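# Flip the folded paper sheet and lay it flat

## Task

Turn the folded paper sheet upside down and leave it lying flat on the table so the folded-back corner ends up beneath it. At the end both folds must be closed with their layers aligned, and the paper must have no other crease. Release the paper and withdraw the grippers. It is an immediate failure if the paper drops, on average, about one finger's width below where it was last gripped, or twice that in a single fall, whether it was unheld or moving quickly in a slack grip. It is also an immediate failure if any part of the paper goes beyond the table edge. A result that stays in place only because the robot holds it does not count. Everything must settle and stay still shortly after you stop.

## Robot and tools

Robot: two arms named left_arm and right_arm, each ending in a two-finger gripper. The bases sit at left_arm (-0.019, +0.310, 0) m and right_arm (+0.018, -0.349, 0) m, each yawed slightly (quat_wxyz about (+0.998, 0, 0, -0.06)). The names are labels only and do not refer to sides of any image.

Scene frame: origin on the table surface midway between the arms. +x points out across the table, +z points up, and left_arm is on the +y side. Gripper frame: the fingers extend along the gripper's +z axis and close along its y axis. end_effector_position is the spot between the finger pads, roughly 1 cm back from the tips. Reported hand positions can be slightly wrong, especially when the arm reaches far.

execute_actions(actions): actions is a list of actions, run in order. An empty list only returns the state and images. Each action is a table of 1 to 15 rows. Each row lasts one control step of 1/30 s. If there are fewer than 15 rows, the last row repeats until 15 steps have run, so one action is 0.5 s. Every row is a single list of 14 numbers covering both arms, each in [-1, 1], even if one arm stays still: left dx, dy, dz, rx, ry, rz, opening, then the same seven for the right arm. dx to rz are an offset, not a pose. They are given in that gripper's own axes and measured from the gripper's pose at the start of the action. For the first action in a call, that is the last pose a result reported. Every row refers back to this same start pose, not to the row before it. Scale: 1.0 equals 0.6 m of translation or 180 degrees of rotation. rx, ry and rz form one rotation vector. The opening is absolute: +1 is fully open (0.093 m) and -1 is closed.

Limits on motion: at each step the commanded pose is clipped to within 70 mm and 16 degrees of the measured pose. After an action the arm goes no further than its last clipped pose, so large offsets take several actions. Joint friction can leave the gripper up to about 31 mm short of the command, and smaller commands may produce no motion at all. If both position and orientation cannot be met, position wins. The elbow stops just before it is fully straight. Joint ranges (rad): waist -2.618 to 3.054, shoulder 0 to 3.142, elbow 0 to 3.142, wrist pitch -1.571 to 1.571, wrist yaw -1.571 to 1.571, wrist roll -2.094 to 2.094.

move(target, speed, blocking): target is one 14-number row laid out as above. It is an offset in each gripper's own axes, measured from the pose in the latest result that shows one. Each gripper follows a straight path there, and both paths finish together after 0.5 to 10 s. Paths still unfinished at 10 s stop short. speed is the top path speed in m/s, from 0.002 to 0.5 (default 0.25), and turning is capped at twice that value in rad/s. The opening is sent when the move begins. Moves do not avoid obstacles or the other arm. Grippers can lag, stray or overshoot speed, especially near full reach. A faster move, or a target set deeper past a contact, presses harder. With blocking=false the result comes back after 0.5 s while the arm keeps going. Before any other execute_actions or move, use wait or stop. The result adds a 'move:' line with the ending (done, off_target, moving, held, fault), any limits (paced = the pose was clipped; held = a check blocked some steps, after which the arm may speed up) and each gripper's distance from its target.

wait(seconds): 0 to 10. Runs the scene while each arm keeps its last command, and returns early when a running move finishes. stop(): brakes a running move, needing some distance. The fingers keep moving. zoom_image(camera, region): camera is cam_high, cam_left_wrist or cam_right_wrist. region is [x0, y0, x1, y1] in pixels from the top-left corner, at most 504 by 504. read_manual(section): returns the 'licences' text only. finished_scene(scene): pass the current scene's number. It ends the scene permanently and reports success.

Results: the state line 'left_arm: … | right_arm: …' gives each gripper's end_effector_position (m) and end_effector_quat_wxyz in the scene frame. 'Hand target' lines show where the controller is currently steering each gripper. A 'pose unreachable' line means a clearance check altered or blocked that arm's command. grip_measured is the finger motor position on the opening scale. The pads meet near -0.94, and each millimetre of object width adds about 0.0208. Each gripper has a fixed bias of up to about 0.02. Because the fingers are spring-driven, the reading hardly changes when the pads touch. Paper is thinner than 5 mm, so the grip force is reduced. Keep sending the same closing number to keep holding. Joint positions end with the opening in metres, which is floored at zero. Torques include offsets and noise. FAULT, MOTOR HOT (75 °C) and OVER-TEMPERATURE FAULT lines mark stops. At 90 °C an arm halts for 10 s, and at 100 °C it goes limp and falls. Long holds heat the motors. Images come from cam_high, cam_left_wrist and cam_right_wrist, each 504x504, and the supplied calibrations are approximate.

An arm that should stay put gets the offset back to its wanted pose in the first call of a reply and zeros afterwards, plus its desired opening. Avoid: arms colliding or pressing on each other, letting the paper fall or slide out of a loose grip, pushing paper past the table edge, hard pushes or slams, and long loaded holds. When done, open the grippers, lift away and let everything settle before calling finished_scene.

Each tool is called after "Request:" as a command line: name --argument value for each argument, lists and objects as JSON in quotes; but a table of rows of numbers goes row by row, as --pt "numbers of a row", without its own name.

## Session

Request:
execute_actions --actions '[]'

Scene clock: 0.00 s.
left_arm: end_effector_position=(+0.3566, +0.2689, +0.4011) grip_measured=+1.000 end_effector_quat_wxyz=(+0.707, +0.039, +0.705, -0.033) | right_arm: end_effector_position=(+0.3952, -0.3842, +0.3929) grip_measured=+1.000 end_effector_quat_wxyz=(+0.697, +0.027, +0.716, -0.036)
Joint positions: left_arm=[ 0.012  1.056  1.045  0.013 -0.011  0.009  0.093] | right_arm=[ 0.017  1.059  1.042 -0.009 -0.008 -0.014  0.093]
Joint velocities: left_arm=[-0.002  0.007 -0.002 -0.037  0.081 -0.007  0.   ] | right_arm=[ 0.002 -0.007  0.012 -0.037 -0.037 -0.022  0.   ]
Joint torques (N m, as the arm reports them, + toward a larger angle): no reading
Motor temperatures (°C, as the motors report them): left_arm=[21 22 28 29 22 22] | right_arm=[22 29 26 31 22 22]
Hand target (left_arm): +0.357, +0.269, +0.401; +0.707, +0.039, +0.705, -0.033
Hand target (right_arm): +0.395, -0.384, +0.393; +0.697, +0.027, +0.716, -0.036

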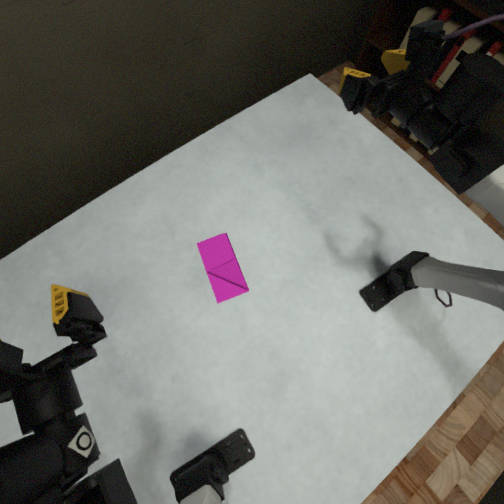

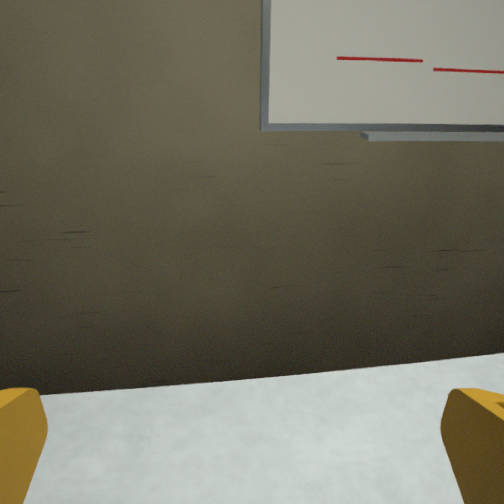

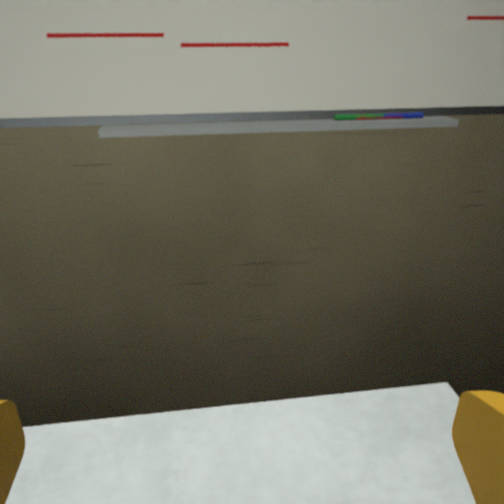

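Request:
zoom_image --camera "cam_high" --region '[180, 220, 280, 320]'

Region (180, 220, 280, 320) of cam_high's 504x504 image, scaled by 5.040, with more detail than that image has.

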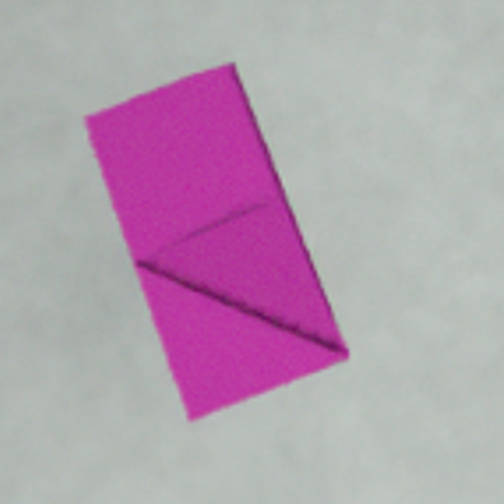

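Request:
move --target '[0.55,-0.425,-0.157,0.184,0.014,0.399,-0.3, 0.578,0.532,-0.171,-0.120,0.419,0.268,-0.11]' --speed 0.35

Scene clock: 16.83 s.
left_arm: end_effector_position=(+0.2306, +0.0329, +0.0671) grip_measured=-0.298 end_effector_quat_wxyz=(+0.533, +0.632, +0.528, +0.194) | right_arm: end_effector_position=(+0.3238, -0.0588, +0.0575) grip_measured=-0.108 end_effector_quat_wxyz=(+0.095, +0.185, +0.903, +0.376)
Joint positions: left_arm=[-0.924  1.637  0.336  0.886 -0.487  1.021  0.031] | right_arm=[ 0.735  1.708  0.856  0.012 -0.35   1.16   0.04 ]
Joint velocities: left_arm=[ 0.002 -0.017 -0.002  0.037  0.007  0.037 -0.001] | right_arm=[-0.007 -0.007 -0.007 -0.022  0.037 -0.022 -0.   ]
Joint torques (N m, as the arm reports them, + toward a larger angle): left_arm=[-0.76 -4.61  6.67  2.16 -0.23 -0.06] | right_arm=[ 0.59 -8.58  5.41  1.87 -0.22 -0.06]
Motor temperatures (°C, as the motors report them): left_arm=[21 23 31 35 22 22] | right_arm=[22 29 28 36 22 22]
Hand target (left_arm): +0.232, +0.026, +0.071; +0.542, +0.627, +0.524, +0.196
Hand target (right_arm): +0.316, -0.059, +0.048; +0.084, +0.186, +0.905, +0.374
Off the commanded pose (left_arm): 0.009 m, 1 deg.
Off the commanded pose (right_arm): 0.018 m, 2 deg.
move: off_target (right_arm)
camera_calibration (this result's frames):
cam_left_wrist: T_world_to_cam=[[-0.476369, -0.127748, -0.869916, 0.171298], [0.00673969, 0.988829, -0.148901, 0.0171463], [0.87922, -0.0767947, -0.470187, -0.0886435], [0, 0, 0, 1]] pos_world=[0.159422, -0.00187922, 0.109889]
cam_right_wrist: T_world_to_cam=[[-0.28559, -0.657091, -0.697617, 0.0935751], [-0.954547, 0.130237, 0.268101, 0.338448], [-0.0853112, 0.742475, -0.664419, 0.193927], [0, 0, 0, 1]] pos_world=[0.366333, -0.126577, 0.10339]

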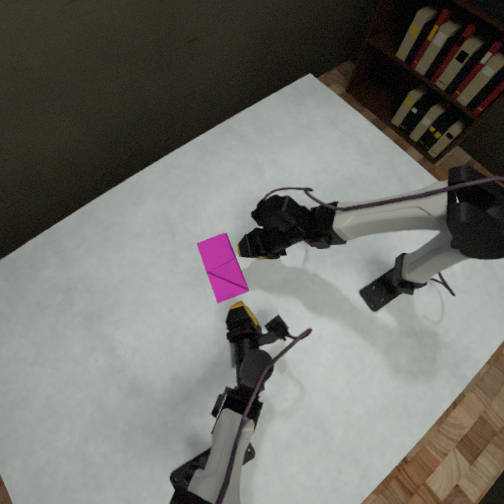

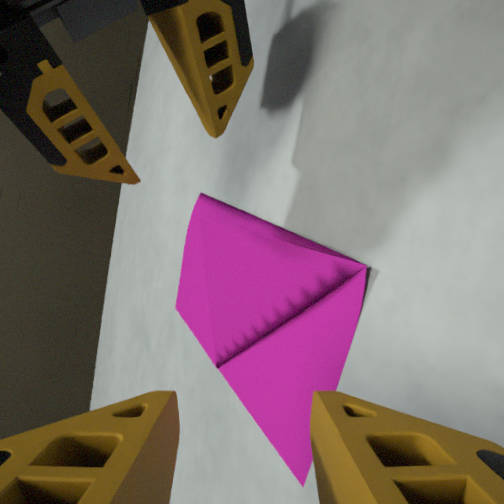

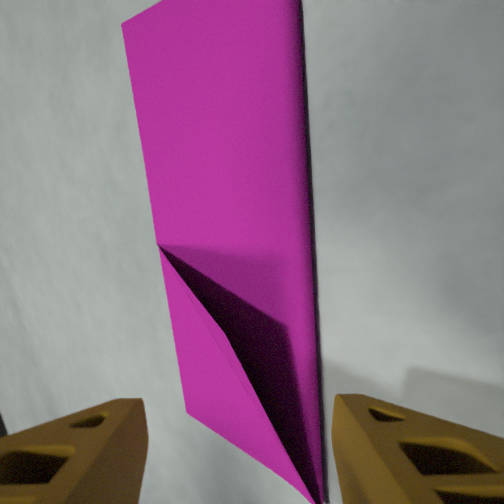

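Request:
move --target '[0,0,0,0,0,0,-0.3, 0.032,0.033,0.09,0,0,0,-0.11]' --speed 0.08

Scene clock: 25.97 s.
left_arm: end_effector_position=(+0.2307, +0.0329, +0.0674) grip_measured=-0.298 end_effector_quat_wxyz=(+0.534, +0.631, +0.528, +0.195) | right_arm: end_effector_position=(+0.3208, -0.0129, +0.0268) grip_measured=-0.108 end_effector_quat_wxyz=(+0.084, +0.184, +0.909, +0.364)
Joint positions: left_arm=[-0.924  1.637  0.336  0.888 -0.487  1.021  0.031] | right_arm=[ 0.848  1.879  0.945  0.086 -0.279  1.239  0.04 ]
Joint velocities: left_arm=[ 0.002  0.007  0.002 -0.037 -0.051 -0.051  0.   ] | right_arm=[-0.012 -0.027 -0.012  0.007 -0.022 -0.022  0.002]
Joint torques (N m, as the arm reports them, + toward a larger angle): left_arm=[ 0.21 -6.19  5.18  1.91 -0.11 -0.11] | right_arm=[ 0.49 -9.61  9.71  1.86  0.05 -0.05]
Motor temperatures (°C, as the motors report them): left_arm=[21 23 31 36 22 22] | right_arm=[22 30 28 37 22 22]
Hand target (left_arm): +0.231, +0.033, +0.067; +0.533, +0.632, +0.528, +0.194
Hand target (right_arm): +0.329, -0.004, +0.034; +0.096, +0.185, +0.903, +0.375
Off the commanded pose (left_arm): 0.000 m, 0 deg.
Off the commanded pose (right_arm): 0.014 m, 2 deg.
move: off_target (right_arm)
camera_calibration (this result's frames):
cam_left_wrist: T_world_to_cam=[[-0.475271, -0.128332, -0.87043, 0.17142], [0.0068489, 0.988736, -0.149515, 0.0172786], [0.879813, -0.0770214, -0.469038, -0.0887945], [0, 0, 0, 1]] pos_world=[0.159475, -0.00192423, 0.110145]
cam_right_wrist: T_world_to_cam=[[-0.2956, -0.675814, -0.675201, 0.103871], [-0.949131, 0.127493, 0.287917, 0.335497], [-0.108494, 0.725962, -0.679123, 0.146879], [0, 0, 0, 1]] pos_world=[0.365071, -0.0792044, 0.0732875]

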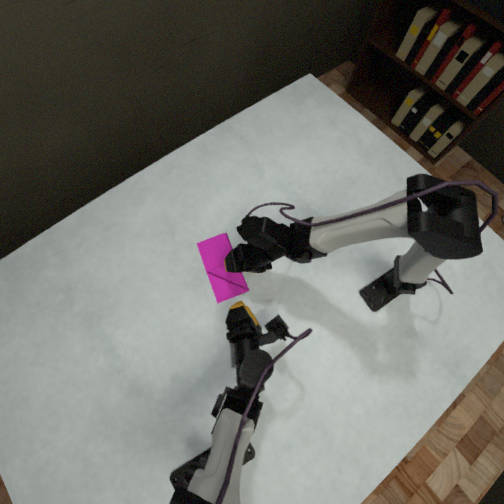

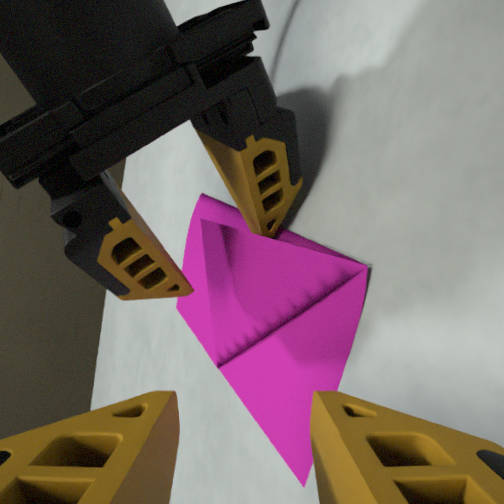

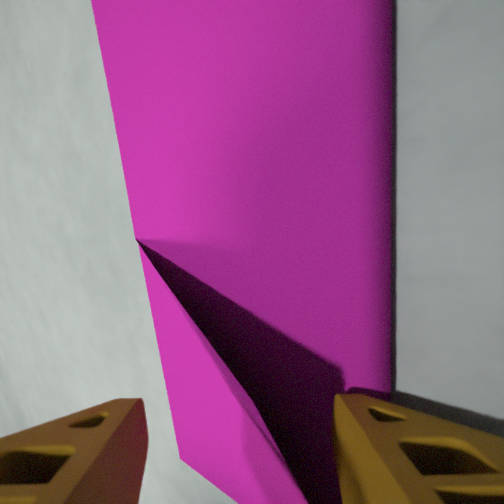

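Request:
execute_actions --actions '[[[0,0,0,0,0,0,-0.3, 0,0,0,0,0,0,-0.2],[0,0,0,0,0,0,-0.3, 0,0,0,0,0,0,-0.28],[0,0,0,0,0,0,-0.3, 0,0,0,0,0,0,-0.36],[0,0,0,0,0,0,-0.3, 0,0,0,0,0,0,-0.44],[0,0,0,0,0,0,-0.3, 0,0,0,0,0,0,-0.52],[0,0,0,0,0,0,-0.3, 0,0,0,0,0,0,-0.6],[0,0,0,0,0,0,-0.3, 0,0,0,0,0,0,-0.68],[0,0,0,0,0,0,-0.3, 0,0,0,0,0,0,-0.75],[0,0,0,0,0,0,-0.3, 0,0,0,0,0,0,-0.81],[0,0,0,0,0,0,-0.3, 0,0,0,0,0,0,-0.86],[0,0,0,0,0,0,-0.3, 0,0,0,0,0,0,-0.9],[0,0,0,0,0,0,-0.3, 0,0,0,0,0,0,-0.93],[0,0,0,0,0,0,-0.3, 0,0,0,0,0,0,-0.96],[0,0,0,0,0,0,-0.3, 0,0,0,0,0,0,-1]]]'

Request:
move --target '[0,0,0,0,0,0,-0.3, 0,0.055,-0.042,0,0,0,-1]' --speed 0.05

Request:
zoom_image --camera "cam_high" --region '[180, 220, 280, 320]'

Scene clock: 32.30 s.
left_arm: end_effector_position=(+0.2307, +0.0329, +0.0674) grip_measured=-0.298 end_effector_quat_wxyz=(+0.534, +0.631, +0.528, +0.195) | right_arm: end_effector_position=(+0.3213, -0.0130, +0.0270) grip_measured=-0.985 end_effector_quat_wxyz=(+0.086, +0.185, +0.909, +0.364)
Joint positions: left_arm=[-0.924  1.637  0.336  0.888 -0.487  1.021  0.031] | right_arm=[ 0.848  1.879  0.945  0.088 -0.277  1.241  0.   ]
Joint velocities: left_arm=[ 0.002  0.022 -0.002 -0.066  0.022 -0.022  0.   ] | right_arm=[-0.002 -0.017 -0.007  0.022  0.051 -0.022  0.   ]
Joint torques (N m, as the arm reports them, + toward a larger angle): left_arm=[ 0.19 -6.22  5.15  1.93 -0.12 -0.12] | right_arm=[  0.06 -10.77   7.42   1.65  -0.1   -0.15]
Motor temperatures (°C, as the motors report them): left_arm=[21 24 31 36 22 22] | right_arm=[22 32 29 37 22 22]
Hand target (left_arm): +0.231, +0.033, +0.067; +0.534, +0.631, +0.528, +0.195
Hand target (right_arm): +0.321, -0.013, +0.027; +0.084, +0.184, +0.909, +0.364
Off the commanded pose (left_arm): 0.000 m, 0 deg.
Off the commanded pose (right_arm): 0.001 m, 0 deg.
camera_calibration (this result's frames):
cam_left_wrist: T_world_to_cam=[[-0.475271, -0.128332, -0.87043, 0.17142], [0.0068489, 0.988736, -0.149515, 0.0172786], [0.879813, -0.0770214, -0.469038, -0.0887945], [0, 0, 0, 1]] pos_world=[0.159475, -0.00192423, 0.110145]
cam_right_wrist: T_world_to_cam=[[-0.296475, -0.674911, -0.67572, 0.104401], [-0.949174, 0.129921, 0.286688, 0.336011], [-0.105699, 0.726371, -0.679126, 0.146183], [0, 0, 0, 1]] pos_world=[0.365337, -0.0793761, 0.0734923]

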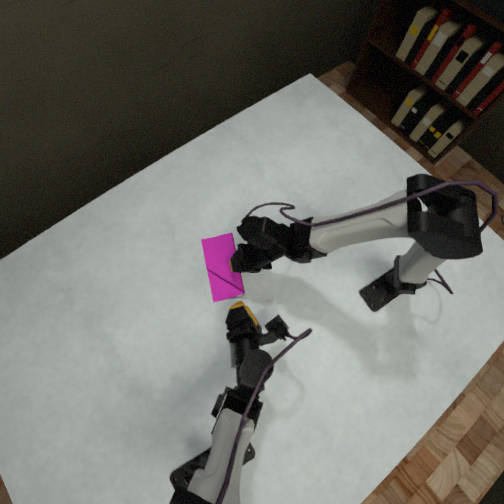

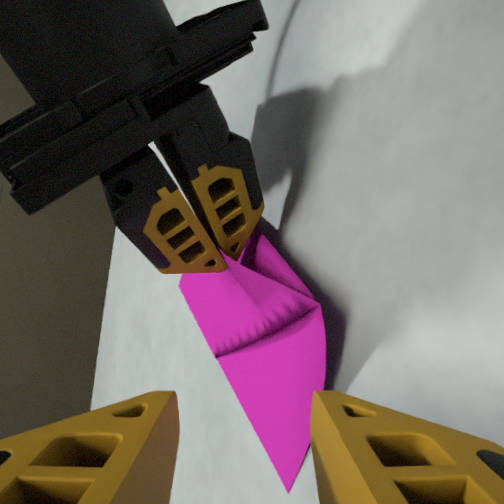

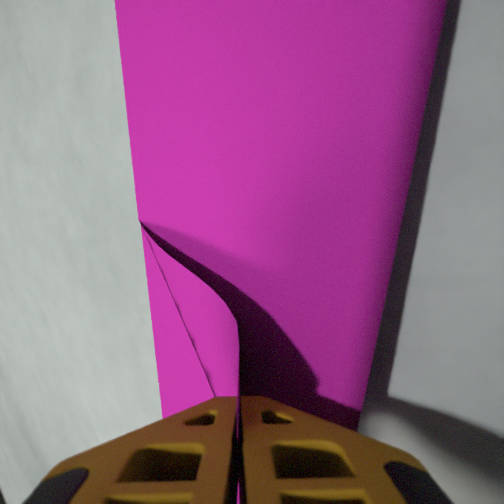

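Scene clock: 33.40 s.
left_arm: end_effector_position=(+0.2307, +0.0329, +0.0674) grip_measured=-0.298 end_effector_quat_wxyz=(+0.534, +0.631, +0.528, +0.195) | right_arm: end_effector_position=(+0.3215, -0.0128, +0.0549) grip_measured=-0.989 end_effector_quat_wxyz=(+0.080, +0.187, +0.912, +0.357)
Joint positions: left_arm=[-0.924  1.637  0.336  0.888 -0.487  1.021  0.031] | right_arm=[ 0.848  1.818  1.013 -0.06  -0.277  1.241  0.   ]
Joint velocities: left_arm=[-0.002  0.007 -0.002 -0.022  0.066 -0.022 -0.   ] | right_arm=[-0.007  0.002  0.012 -0.037  0.051 -0.007  0.   ]
Joint torques (N m, as the arm reports them, + toward a larger angle): left_arm=[ 0.2  -6.16  5.18  1.94 -0.09 -0.11] | right_arm=[  0.72 -11.95   9.91   1.55  -0.01  -0.08]
Motor temperatures (°C, as the motors report them): left_arm=[21 24 31 36 22 22] | right_arm=[22 32 29 37 22 22]
Hand target (left_arm): +0.231, +0.033, +0.067; +0.534, +0.631, +0.528, +0.195
Hand target (right_arm): +0.323, -0.007, +0.068; +0.086, +0.185, +0.909, +0.364
Off the commanded pose (left_arm): 0.000 m, 0 deg.
Off the commanded pose (right_arm): 0.015 m, 1 deg.
move: off_target (right_arm)
camera_calibration (this result's frames):
cam_left_wrist: T_world_to_cam=[[-0.475271, -0.128332, -0.87043, 0.17142], [0.0068489, 0.988736, -0.149515, 0.0172786], [0.879813, -0.0770214, -0.469038, -0.0887945], [0, 0, 0, 1]] pos_world=[0.159475, -0.00192423, 0.110145]
cam_right_wrist: T_world_to_cam=[[-0.305576, -0.683125, -0.663297, 0.125571], [-0.9452, 0.133507, 0.297948, 0.326339], [-0.114981, 0.717994, -0.686487, 0.168288], [0, 0, 0, 1]] pos_world=[0.366177, -0.0786177, 0.101586]

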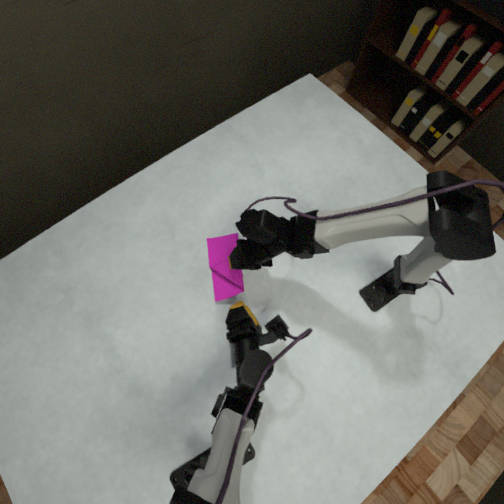

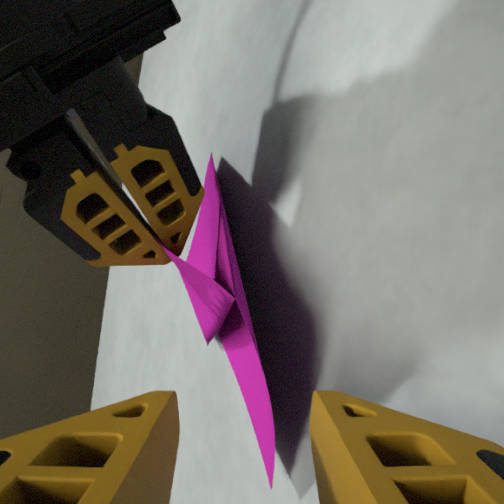

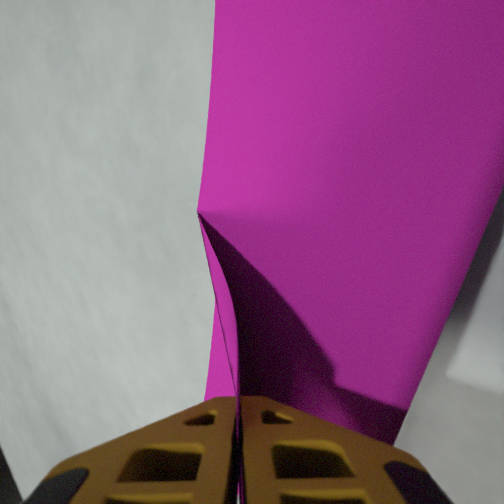

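Region (180, 220, 280, 320) of cam_high's 504x504 image, scaled by 5.040, with more detail than that image has.

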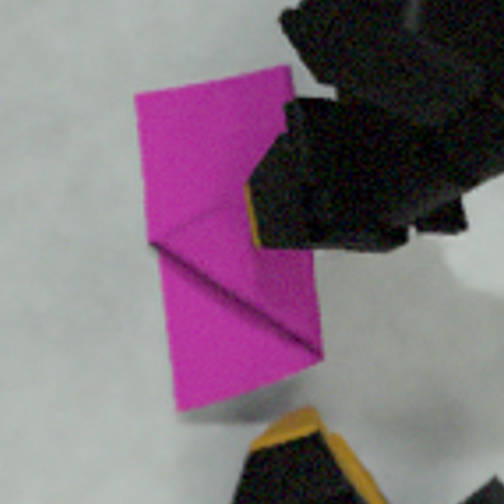

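Request:
move --target '[0,0.017,0.1,0,0,0,-0.3, 0,0,0,0,0,0,-1]' --speed 0.08

Scene clock: 39.07 s.
left_arm: end_effector_position=(+0.2769, +0.0106, +0.0503) grip_measured=-0.298 end_effector_quat_wxyz=(+0.524, +0.636, +0.531, +0.196) | right_arm: end_effector_position=(+0.3203, -0.0139, +0.0535) grip_measured=-0.989 end_effector_quat_wxyz=(+0.078, +0.188, +0.913, +0.354)
Joint positions: left_arm=[-0.819  1.843  0.507  0.919 -0.395  1.064  0.031] | right_arm=[ 0.848  1.818  1.013 -0.069 -0.277  1.241  0.   ]
Joint velocities: left_arm=[ 0.002  0.007 -0.002 -0.051  0.022  0.022 -0.   ] | right_arm=[ 0.002 -0.007  0.012 -0.081 -0.022  0.022  0.   ]
Joint torques (N m, as the arm reports them, + toward a larger angle): left_arm=[ 1.2  -6.68  6.66  2.14 -0.01 -0.07] | right_arm=[  0.06 -10.57   7.85   1.71  -0.08  -0.13]
Motor temperatures (°C, as the motors report them): left_arm=[21 24 31 36 22 22] | right_arm=[22 34 30 37 22 22]
Hand target (left_arm): +0.283, +0.006, +0.054; +0.533, +0.631, +0.528, +0.195
Hand target (right_arm): +0.321, -0.013, +0.055; +0.080, +0.187, +0.912, +0.357
Off the commanded pose (left_arm): 0.010 m, 1 deg.
Off the commanded pose (right_arm): 0.002 m, 1 deg.
move: done
camera_calibration (this result's frames):
cam_left_wrist: T_world_to_cam=[[-0.486711, -0.114394, -0.866041, 0.178484], [0.00062711, 0.991343, -0.131298, 0.0372131], [0.873563, -0.064447, -0.482425, -0.136939], [0, 0, 0, 1]] pos_world=[0.206472, -0.0252988, 0.0933974]
cam_right_wrist: T_world_to_cam=[[-0.310062, -0.687175, -0.657002, 0.12456], [-0.943156, 0.135352, 0.30354, 0.324816], [-0.119658, 0.713772, -0.690081, 0.169615], [0, 0, 0, 1]] pos_world=[0.365269, -0.0794367, 0.10029]

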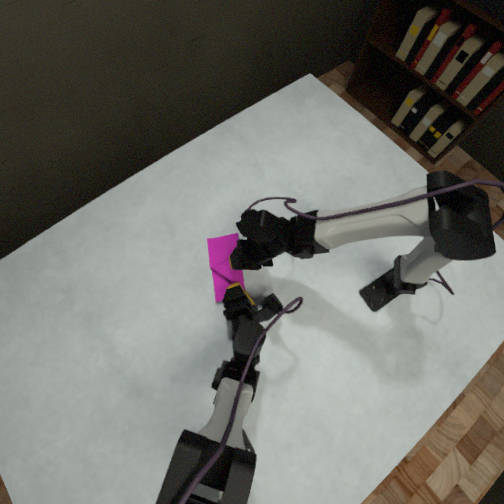

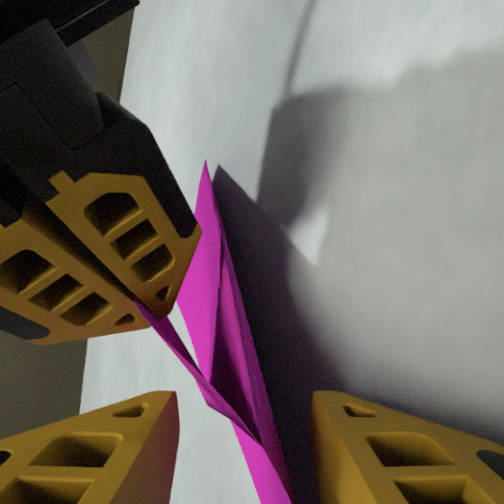

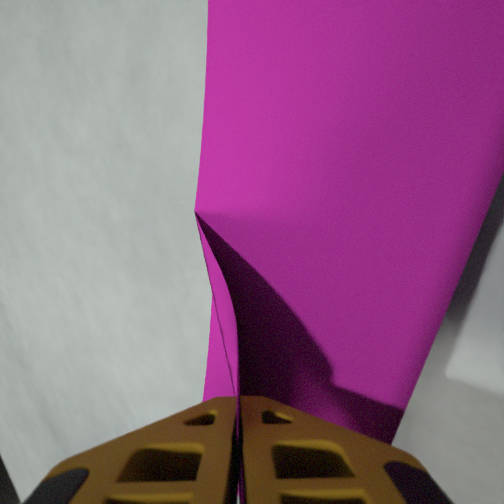

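Request:
execute_actions --actions '[[[-0.005,0.003,0,0,0,0,-0.33, 0,0,0,0,0,0,-1],[-0.01,0.005,0,0,0,0,-0.36, 0,0,0,0,0,0,-1],[-0.014,0.007,0,0,0,0,-0.39, 0,0,0,0,0,0,-1],[-0.017,0.008,0,0,0,0,-0.42, 0,0,0,0,0,0,-1],[-0.02,0.008,0,0,0,0,-0.45, 0,0,0,0,0,0,-1],[-0.022,0.008,0,0,0,0,-0.48, 0,0,0,0,0,0,-1],[-0.023,0.008,0,0,0,0,-0.51, 0,0,0,0,0,0,-1],[-0.023,0.008,0,0,0,0,-0.54, 0,0,0,0,0,0,-1],[-0.023,0.008,0,0,0,0,-0.57, 0,0,0,0,0,0,-1],[-0.023,0.008,0,0,0,0,-0.6, 0,0,0,0,0,0,-1],[-0.023,0.008,0,0,0,0,-0.63, 0,0,0,0,0,0,-1],[-0.023,0.008,0,0,0,0,-0.66, 0,0,0,0,0,0,-1]]]'

Scene clock: 50.60 s.
left_arm: end_effector_position=(+0.2728, +0.0055, +0.0466) grip_measured=-0.657 end_effector_quat_wxyz=(+0.512, +0.646, +0.531, +0.197) | right_arm: end_effector_position=(+0.3203, -0.0139, +0.0535) grip_measured=-0.989 end_effector_quat_wxyz=(+0.078, +0.188, +0.913, +0.354)
Joint positions: left_arm=[-0.84   1.843  0.526  0.868 -0.411  1.06   0.014] | right_arm=[ 0.848  1.818  1.013 -0.069 -0.277  1.241  0.   ]
Joint velocities: left_arm=[-0.007 -0.012  0.012 -0.051  0.022 -0.022 -0.001] | right_arm=[-0.002 -0.007 -0.007 -0.066 -0.081  0.007  0.   ]
Joint torques (N m, as the arm reports them, + toward a larger angle): left_arm=[-0.72 -9.77  6.66  1.85 -0.16 -0.24] | right_arm=[  0.06 -10.56   7.88   1.63  -0.08  -0.13]
Motor temperatures (°C, as the motors report them): left_arm=[21 25 31 38 22 22] | right_arm=[22 36 30 37 22 22]
Hand target (left_arm): +0.274, -0.001, +0.059; +0.524, +0.636, +0.531, +0.196
Hand target (right_arm): +0.320, -0.014, +0.053; +0.078, +0.188, +0.913, +0.354
Off the commanded pose (left_arm): 0.014 m, 2 deg.
Off the commanded pose (right_arm): 0.000 m, 0 deg.
camera_calibration (this result's frames):
cam_left_wrist: T_world_to_cam=[[-0.499998, -0.0897598, -0.861362, 0.175892], [0.00385317, 0.994374, -0.105857, 0.0396955], [0.866018, -0.0562473, -0.496839, -0.132809], [0, 0, 0, 1]] pos_world=[0.202807, -0.0311542, 0.0897246]
cam_right_wrist: T_world_to_cam=[[-0.310062, -0.687175, -0.657002, 0.12456], [-0.943156, 0.135352, 0.30354, 0.324816], [-0.119658, 0.713772, -0.690081, 0.169615], [0, 0, 0, 1]] pos_world=[0.365269, -0.0794367, 0.10029]

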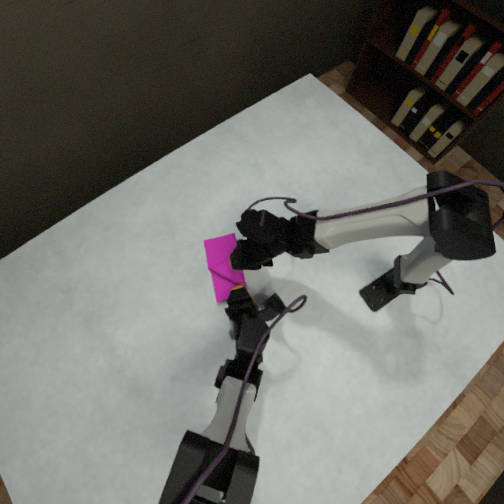

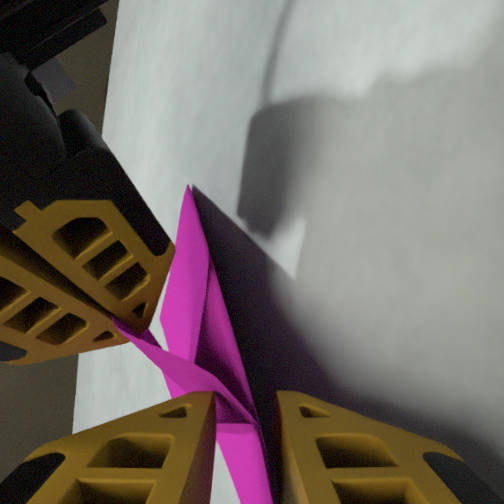

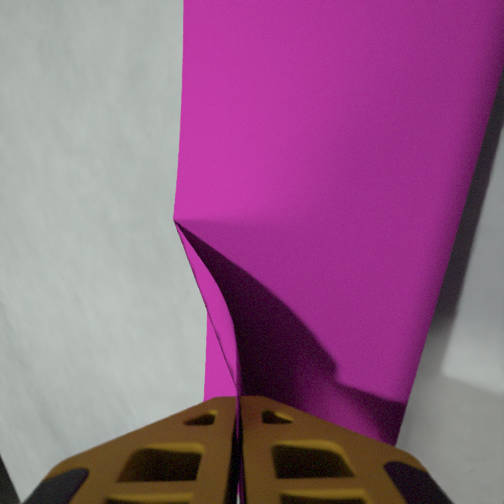

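Request:
move --target '[0,0.024,0.008,-0.022,0,0,-0.6, 0,0,0,0,0,0,-1]' --speed 0.05

Scene clock: 53.70 s.
left_arm: end_effector_position=(+0.2772, +0.0024, +0.0599) grip_measured=-0.602 end_effector_quat_wxyz=(+0.535, +0.633, +0.521, +0.206) | right_arm: end_effector_position=(+0.3203, -0.0139, +0.0535) grip_measured=-0.989 end_effector_quat_wxyz=(+0.078, +0.188, +0.913, +0.354)
Joint positions: left_arm=[-0.84   1.843  0.526  0.931 -0.422  1.084  0.016] | right_arm=[ 0.848  1.818  1.013 -0.069 -0.277  1.241  0.   ]
Joint velocities: left_arm=[-0.002  0.007  0.007 -0.037 -0.037 -0.037 -0.   ] | right_arm=[-0.012 -0.007  0.007 -0.007  0.022 -0.037  0.   ]
Joint torques (N m, as the arm reports them, + toward a larger angle): left_arm=[ 1.32 -6.06  5.74  2.17 -0.18 -0.08] | right_arm=[  0.06 -10.55   7.86   1.63  -0.08  -0.14]
Motor temperatures (°C, as the motors report them): left_arm=[21 25 31 38 22 22] | right_arm=[22 36 31 37 22 22]
Hand target (left_arm): +0.283, +0.005, +0.057; +0.534, +0.628, +0.525, +0.215
Hand target (right_arm): +0.320, -0.014, +0.053; +0.078, +0.188, +0.913, +0.354
Off the commanded pose (left_arm): 0.007 m, 1 deg.
Off the commanded pose (right_arm): 0.000 m, 0 deg.
move: done
camera_calibration (this result's frames):
cam_left_wrist: T_world_to_cam=[[-0.455594, -0.115878, -0.882614, 0.178335], [0.00820001, 0.990903, -0.134328, 0.0446996], [0.89015, -0.0684365, -0.450499, -0.139566], [0, 0, 0, 1]] pos_world=[0.205116, -0.0331792, 0.100531]
cam_right_wrist: T_world_to_cam=[[-0.310062, -0.687175, -0.657002, 0.12456], [-0.943156, 0.135352, 0.30354, 0.324816], [-0.119658, 0.713772, -0.690081, 0.169615], [0, 0, 0, 1]] pos_world=[0.365269, -0.0794367, 0.10029]

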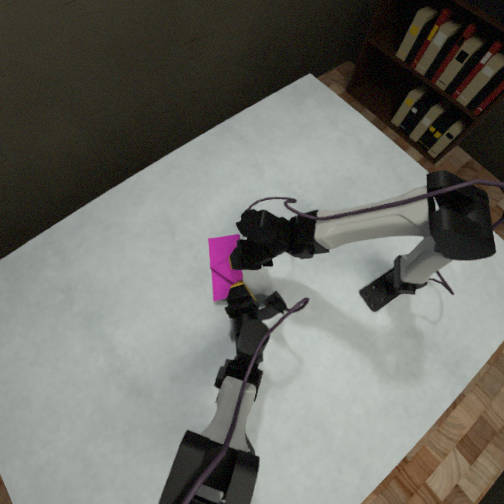

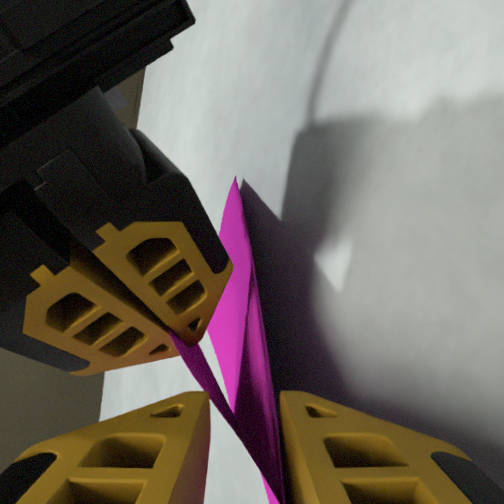

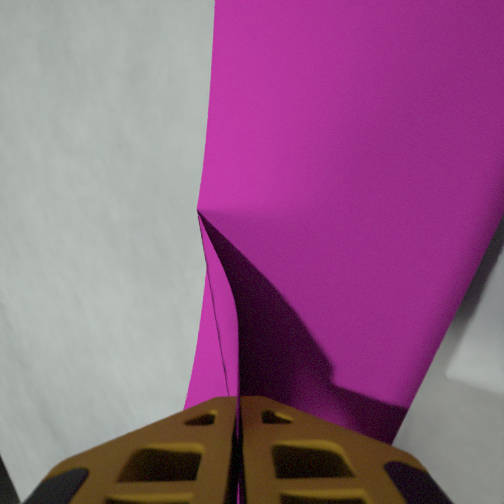

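Request:
execute_actions --actions '[[[0,0,0,0,0,0,-0.64, 0,0,0,0,0,0,-1],[0,0,0,0,0,0,-0.68, 0,0,0,0,0,0,-1],[0,0,0,0,0,0,-0.71, 0,0,0,0,0,0,-1],[0,0,0,0,0,0,-0.74, 0,0,0,0,0,0,-1],[0,0,0,0,0,0,-0.77, 0,0,0,0,0,0,-1],[0,0,0,0,0,0,-0.8, 0,0,0,0,0,0,-1],[0,0,0,0,0,0,-0.83, 0,0,0,0,0,0,-1],[0,0,0,0,0,0,-0.86, 0,0,0,0,0,0,-1],[0,0,0,0,0,0,-0.89, 0,0,0,0,0,0,-1],[0,0,0,0,0,0,-0.92, 0,0,0,0,0,0,-1],[0,0,0,0,0,0,-0.95, 0,0,0,0,0,0,-1],[0,0,0,0,0,0,-1, 0,0,0,0,0,0,-1]]]'

Scene clock: 59.00 s.
left_arm: end_effector_position=(+0.2773, +0.0023, +0.0603) grip_measured=-0.981 end_effector_quat_wxyz=(+0.535, +0.632, +0.521, +0.206) | right_arm: end_effector_position=(+0.3203, -0.0139, +0.0535) grip_measured=-0.989 end_effector_quat_wxyz=(+0.078, +0.188, +0.913, +0.354)
Joint positions: left_arm=[-0.84   1.843  0.526  0.932 -0.422  1.085  0.   ] | right_arm=[ 0.848  1.818  1.013 -0.069 -0.277  1.241  0.   ]
Joint velocities: left_arm=[ 0.027 -0.007 -0.007 -0.022 -0.022  0.022  0.   ] | right_arm=[-0.002  0.007 -0.027 -0.022 -0.022 -0.066  0.   ]
Joint torques (N m, as the arm reports them, + toward a larger angle): left_arm=[ 0.15 -8.15  5.04  1.94 -0.08 -0.13] | right_arm=[  0.05 -10.55   7.84   1.64  -0.08  -0.13]
Motor temperatures (°C, as the motors report them): left_arm=[21 26 31 38 22 22] | right_arm=[22 37 31 37 22 22]
Hand target (left_arm): +0.277, +0.002, +0.060; +0.535, +0.633, +0.521, +0.206
Hand target (right_arm): +0.320, -0.014, +0.053; +0.078, +0.188, +0.913, +0.354
Off the commanded pose (left_arm): 0.000 m, 0 deg.
Off the commanded pose (right_arm): 0.000 m, 0 deg.
camera_calibration (this result's frames):
cam_left_wrist: T_world_to_cam=[[-0.454547, -0.116316, -0.883096, 0.17838], [0.00862358, 0.990816, -0.134943, 0.0447684], [0.890681, -0.0689532, -0.449369, -0.139708], [0, 0, 0, 1]] pos_world=[0.205132, -0.0332421, 0.100787]
cam_right_wrist: T_world_to_cam=[[-0.310062, -0.687175, -0.657002, 0.12456], [-0.943156, 0.135352, 0.30354, 0.324816], [-0.119658, 0.713772, -0.690081, 0.169615], [0, 0, 0, 1]] pos_world=[0.365269, -0.0794367, 0.10029]

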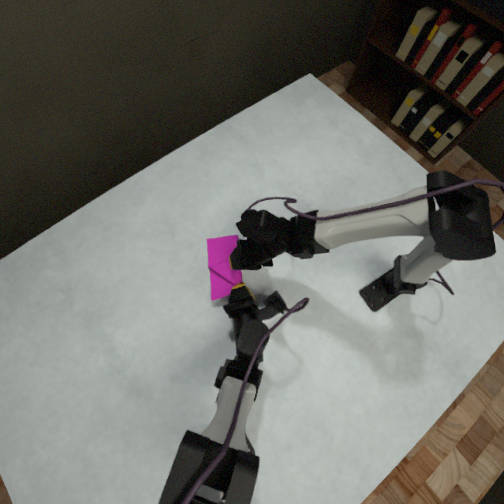

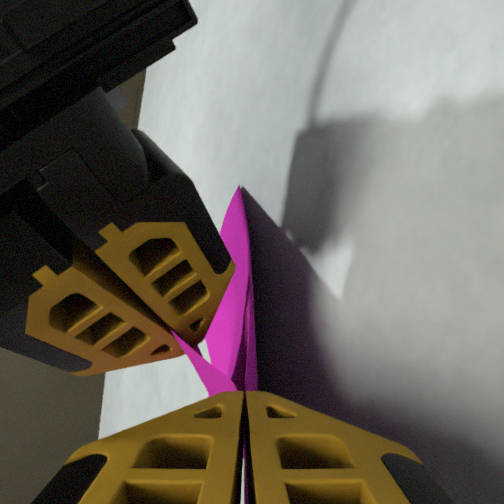

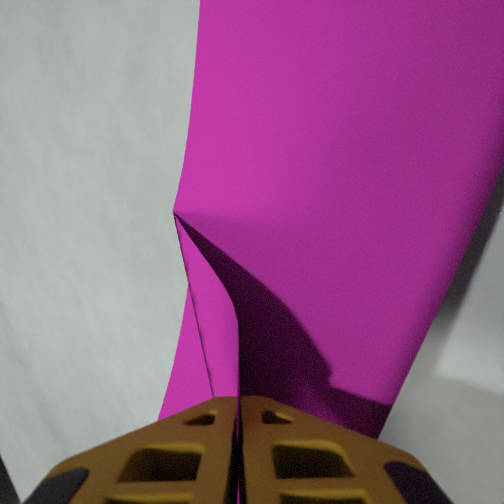

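Request:
move --target '[0,0,0,0,0,0,-1, -0.01,-0.035,-0.065,0,0,0,-0.84]' --speed 0.05

Request:
zoom_image --camera "cam_high" --region '[180, 220, 280, 320]'

Scene clock: 61.97 s.
left_arm: end_effector_position=(+0.2773, +0.0023, +0.0603) grip_measured=-0.981 end_effector_quat_wxyz=(+0.535, +0.632, +0.521, +0.206) | right_arm: end_effector_position=(+0.3145, -0.0468, +0.0716) grip_measured=-0.842 end_effector_quat_wxyz=(+0.084, +0.190, +0.909, +0.361)
Joint positions: left_arm=[-0.84   1.843  0.526  0.932 -0.422  1.085  0.   ] | right_arm=[ 0.785  1.685  0.925 -0.108 -0.314  1.199  0.005]
Joint velocities: left_arm=[-0.002 -0.002  0.002  0.051  0.007 -0.051  0.   ] | right_arm=[ 0.017  0.002 -0.012 -0.022 -0.081  0.022  0.   ]
Joint torques (N m, as the arm reports them, + toward a larger angle): left_arm=[ 0.17 -8.17  5.18  1.96 -0.09 -0.13] | right_arm=[ -0.45 -10.73   6.02   1.5   -0.2   -0.25]
Motor temperatures (°C, as the motors report them): left_arm=[21 26 31 38 22 22] | right_arm=[22 38 31 37 22 22]
Hand target (left_arm): +0.277, +0.002, +0.060; +0.535, +0.632, +0.521, +0.206
Hand target (right_arm): +0.308, -0.054, +0.068; +0.077, +0.188, +0.913, +0.355
Off the commanded pose (left_arm): 0.000 m, 0 deg.
Off the commanded pose (right_arm): 0.010 m, 1 deg.
move: done
camera_calibration (this result's frames):
cam_left_wrist: T_world_to_cam=[[-0.454547, -0.116316, -0.883096, 0.17838], [0.00862358, 0.990816, -0.134943, 0.0447684], [0.890681, -0.0689532, -0.449369, -0.139708], [0, 0, 0, 1]] pos_world=[0.205132, -0.0332421, 0.100787]
cam_right_wrist: T_world_to_cam=[[-0.308301, -0.67565, -0.669662, 0.112965], [-0.945423, 0.139565, 0.294443, 0.319919], [-0.105479, 0.723891, -0.681804, 0.20034], [0, 0, 0, 1]] pos_world=[0.358418, -0.113349, 0.118043]

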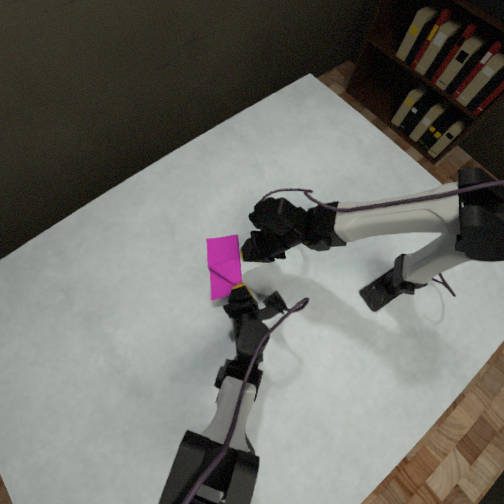

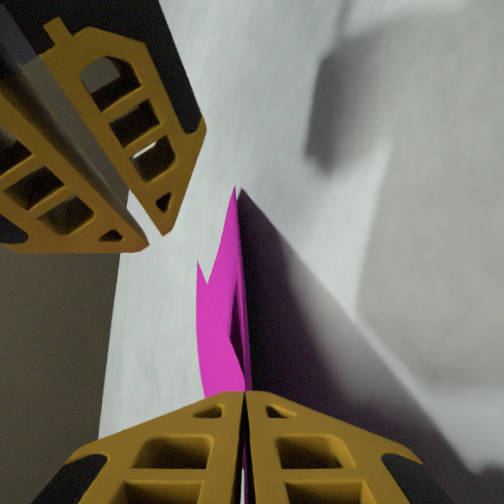

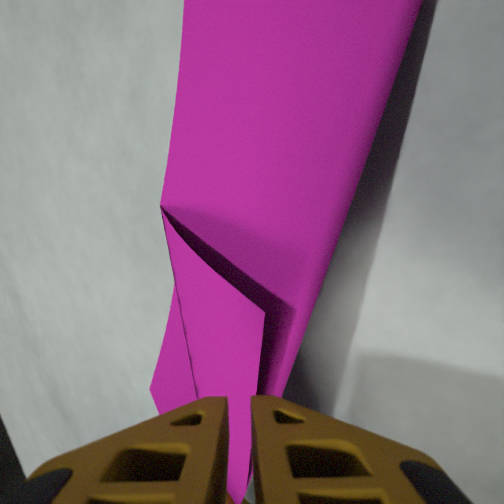

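Region (180, 220, 280, 320) of cam_high's 504x504 image, scaled by 5.040, with more detail than that image has.

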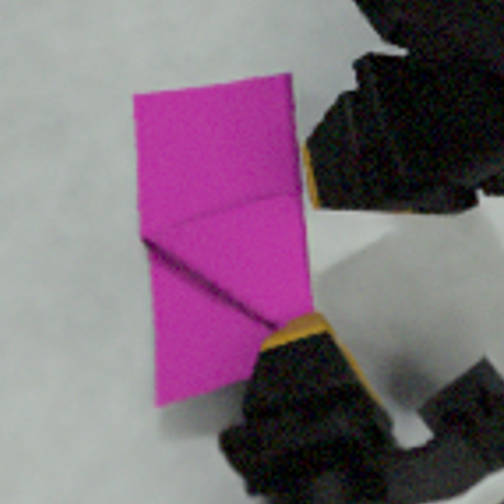

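Request:
move --target '[0,0,0,0,0,0,-1, 0,-0.053,0.008,-0.069,0.035,0.1,-0.11]' --speed 0.2

Scene clock: 74.00 s.
left_arm: end_effector_position=(+0.2773, +0.0023, +0.0603) grip_measured=-0.981 end_effector_quat_wxyz=(+0.535, +0.632, +0.521, +0.206) | right_arm: end_effector_position=(+0.3103, -0.0599, +0.0559) grip_measured=-0.112 end_effector_quat_wxyz=(+0.006, +0.292, +0.827, +0.480)
Joint positions: left_arm=[-0.84   1.843  0.526  0.932 -0.422  1.085  0.   ] | right_arm=[ 0.683  1.711  0.666  0.367 -0.536  1.508  0.04 ]
Joint velocities: left_arm=[-0.012 -0.012  0.012  0.066  0.037 -0.037  0.   ] | right_arm=[-0.002 -0.007 -0.007  0.066  0.022  0.007  0.002]
Joint torques (N m, as the arm reports them, + toward a larger angle): left_arm=[ 0.19 -8.16  5.1   1.95 -0.08 -0.12] | right_arm=[-0.47 -7.38  5.14  2.   -0.27 -0.07]
Motor temperatures (°C, as the motors report them): left_arm=[21 27 31 38 22 22] | right_arm=[22 39 30 37 22 22]
Hand target (left_arm): +0.277, +0.002, +0.060; +0.535, +0.632, +0.521, +0.206
Hand target (right_arm): +0.306, -0.064, +0.046; -0.003, +0.300, +0.827, +0.476
Off the commanded pose (left_arm): 0.000 m, 0 deg.
Off the commanded pose (right_arm): 0.011 m, 2 deg.
move: off_target (right_arm)
camera_calibration (this result's frames):
cam_left_wrist: T_world_to_cam=[[-0.454547, -0.116316, -0.883096, 0.17838], [0.00862358, 0.990816, -0.134943, 0.0447684], [0.890681, -0.0689532, -0.449369, -0.139708], [0, 0, 0, 1]] pos_world=[0.205132, -0.0332421, 0.100787]
cam_right_wrist: T_world_to_cam=[[-0.498363, -0.380141, -0.779184, 0.175017], [-0.863742, 0.140236, 0.484029, 0.286482], [-0.0747292, 0.914236, -0.398232, 0.184697], [0, 0, 0, 1]] pos_world=[0.348471, -0.1425, 0.0712568]

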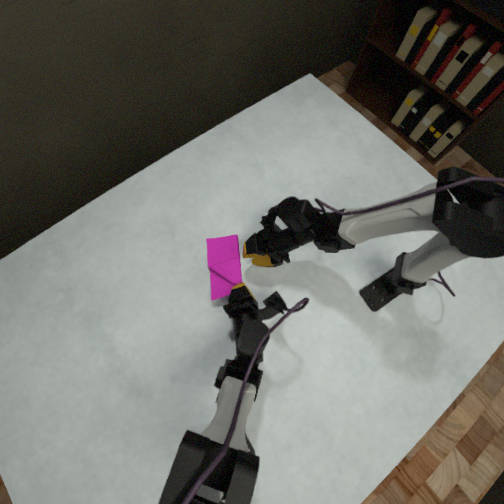

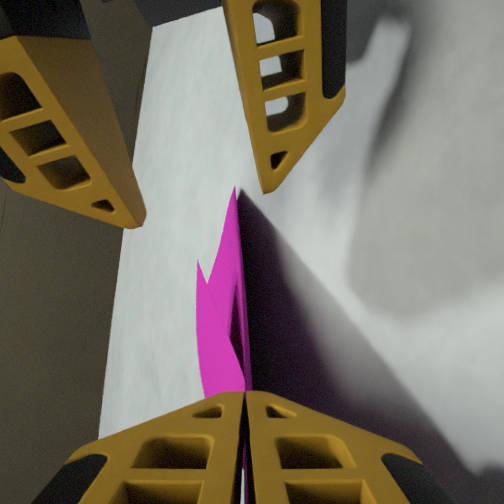

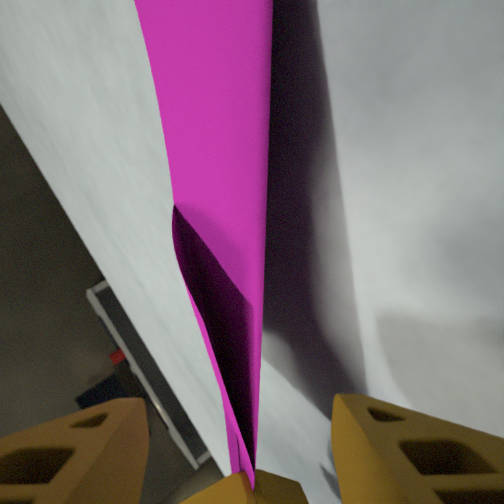

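Request:
move --target '[0,0,0,0,0,0,-1, 0.003,0.018,0.086,0,0,0,-0.11]' --speed 0.07

Scene clock: 77.03 s.
left_arm: end_effector_position=(+0.2773, +0.0023, +0.0603) grip_measured=-0.981 end_effector_quat_wxyz=(+0.535, +0.632, +0.521, +0.206) | right_arm: end_effector_position=(+0.3216, -0.0229, +0.0314) grip_measured=-0.112 end_effector_quat_wxyz=(-0.002, +0.294, +0.833, +0.468)
Joint positions: left_arm=[-0.84   1.843  0.526  0.932 -0.422  1.085  0.   ] | right_arm=[ 0.759  1.887  0.783  0.419 -0.48   1.554  0.04 ]
Joint velocities: left_arm=[-0.007  0.002 -0.007  0.051  0.022  0.11   0.   ] | right_arm=[ 0.007  0.002  0.012  0.007  0.095 -0.022  0.   ]
Joint torques (N m, as the arm reports them, + toward a larger angle): left_arm=[ 0.15 -8.22  5.04  1.98 -0.09 -0.11] | right_arm=[ 0.6  -8.96  8.97  2.01 -0.02 -0.07]
Motor temperatures (°C, as the motors report them): left_arm=[21 27 31 38 22 22] | right_arm=[22 39 30 38 22 22]
Hand target (left_arm): +0.277, +0.002, +0.060; +0.535, +0.632, +0.521, +0.206
Hand target (right_arm): +0.329, -0.015, +0.038; +0.006, +0.291, +0.828, +0.479
Off the commanded pose (left_arm): 0.000 m, 0 deg.
Off the commanded pose (right_arm): 0.013 m, 2 deg.
move: off_target (right_arm)
camera_calibration (this result's frames):
cam_left_wrist: T_world_to_cam=[[-0.454547, -0.116316, -0.883096, 0.17838], [0.00862358, 0.990816, -0.134943, 0.0447684], [0.890681, -0.0689532, -0.449369, -0.139708], [0, 0, 0, 1]] pos_world=[0.205132, -0.0332421, 0.100787]
cam_right_wrist: T_world_to_cam=[[-0.512446, -0.39925, -0.760262, 0.179145], [-0.853933, 0.14358, 0.500183, 0.299301], [-0.0905394, 0.90553, -0.41451, 0.147317], [0, 0, 0, 1]] pos_world=[0.360723, -0.10485, 0.0475559]

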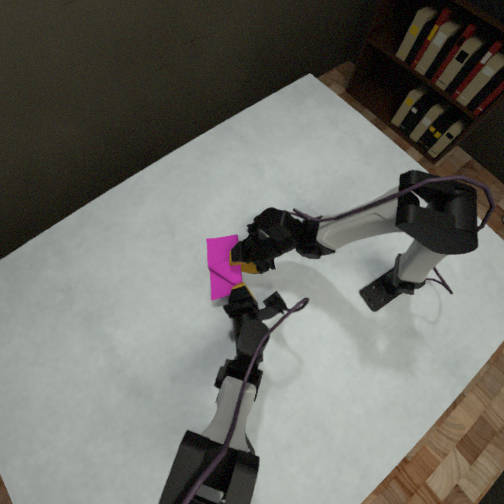

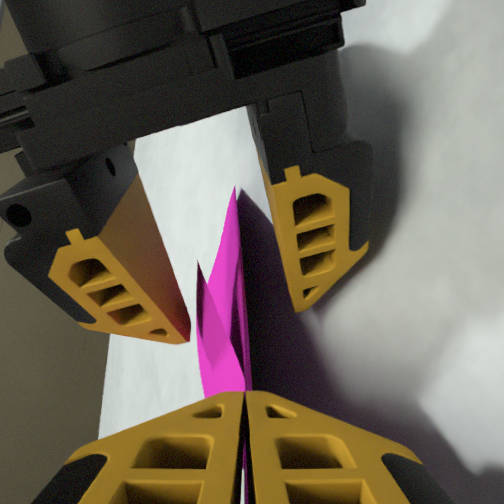

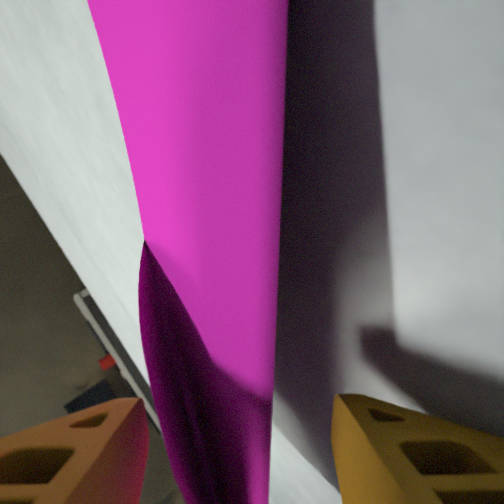

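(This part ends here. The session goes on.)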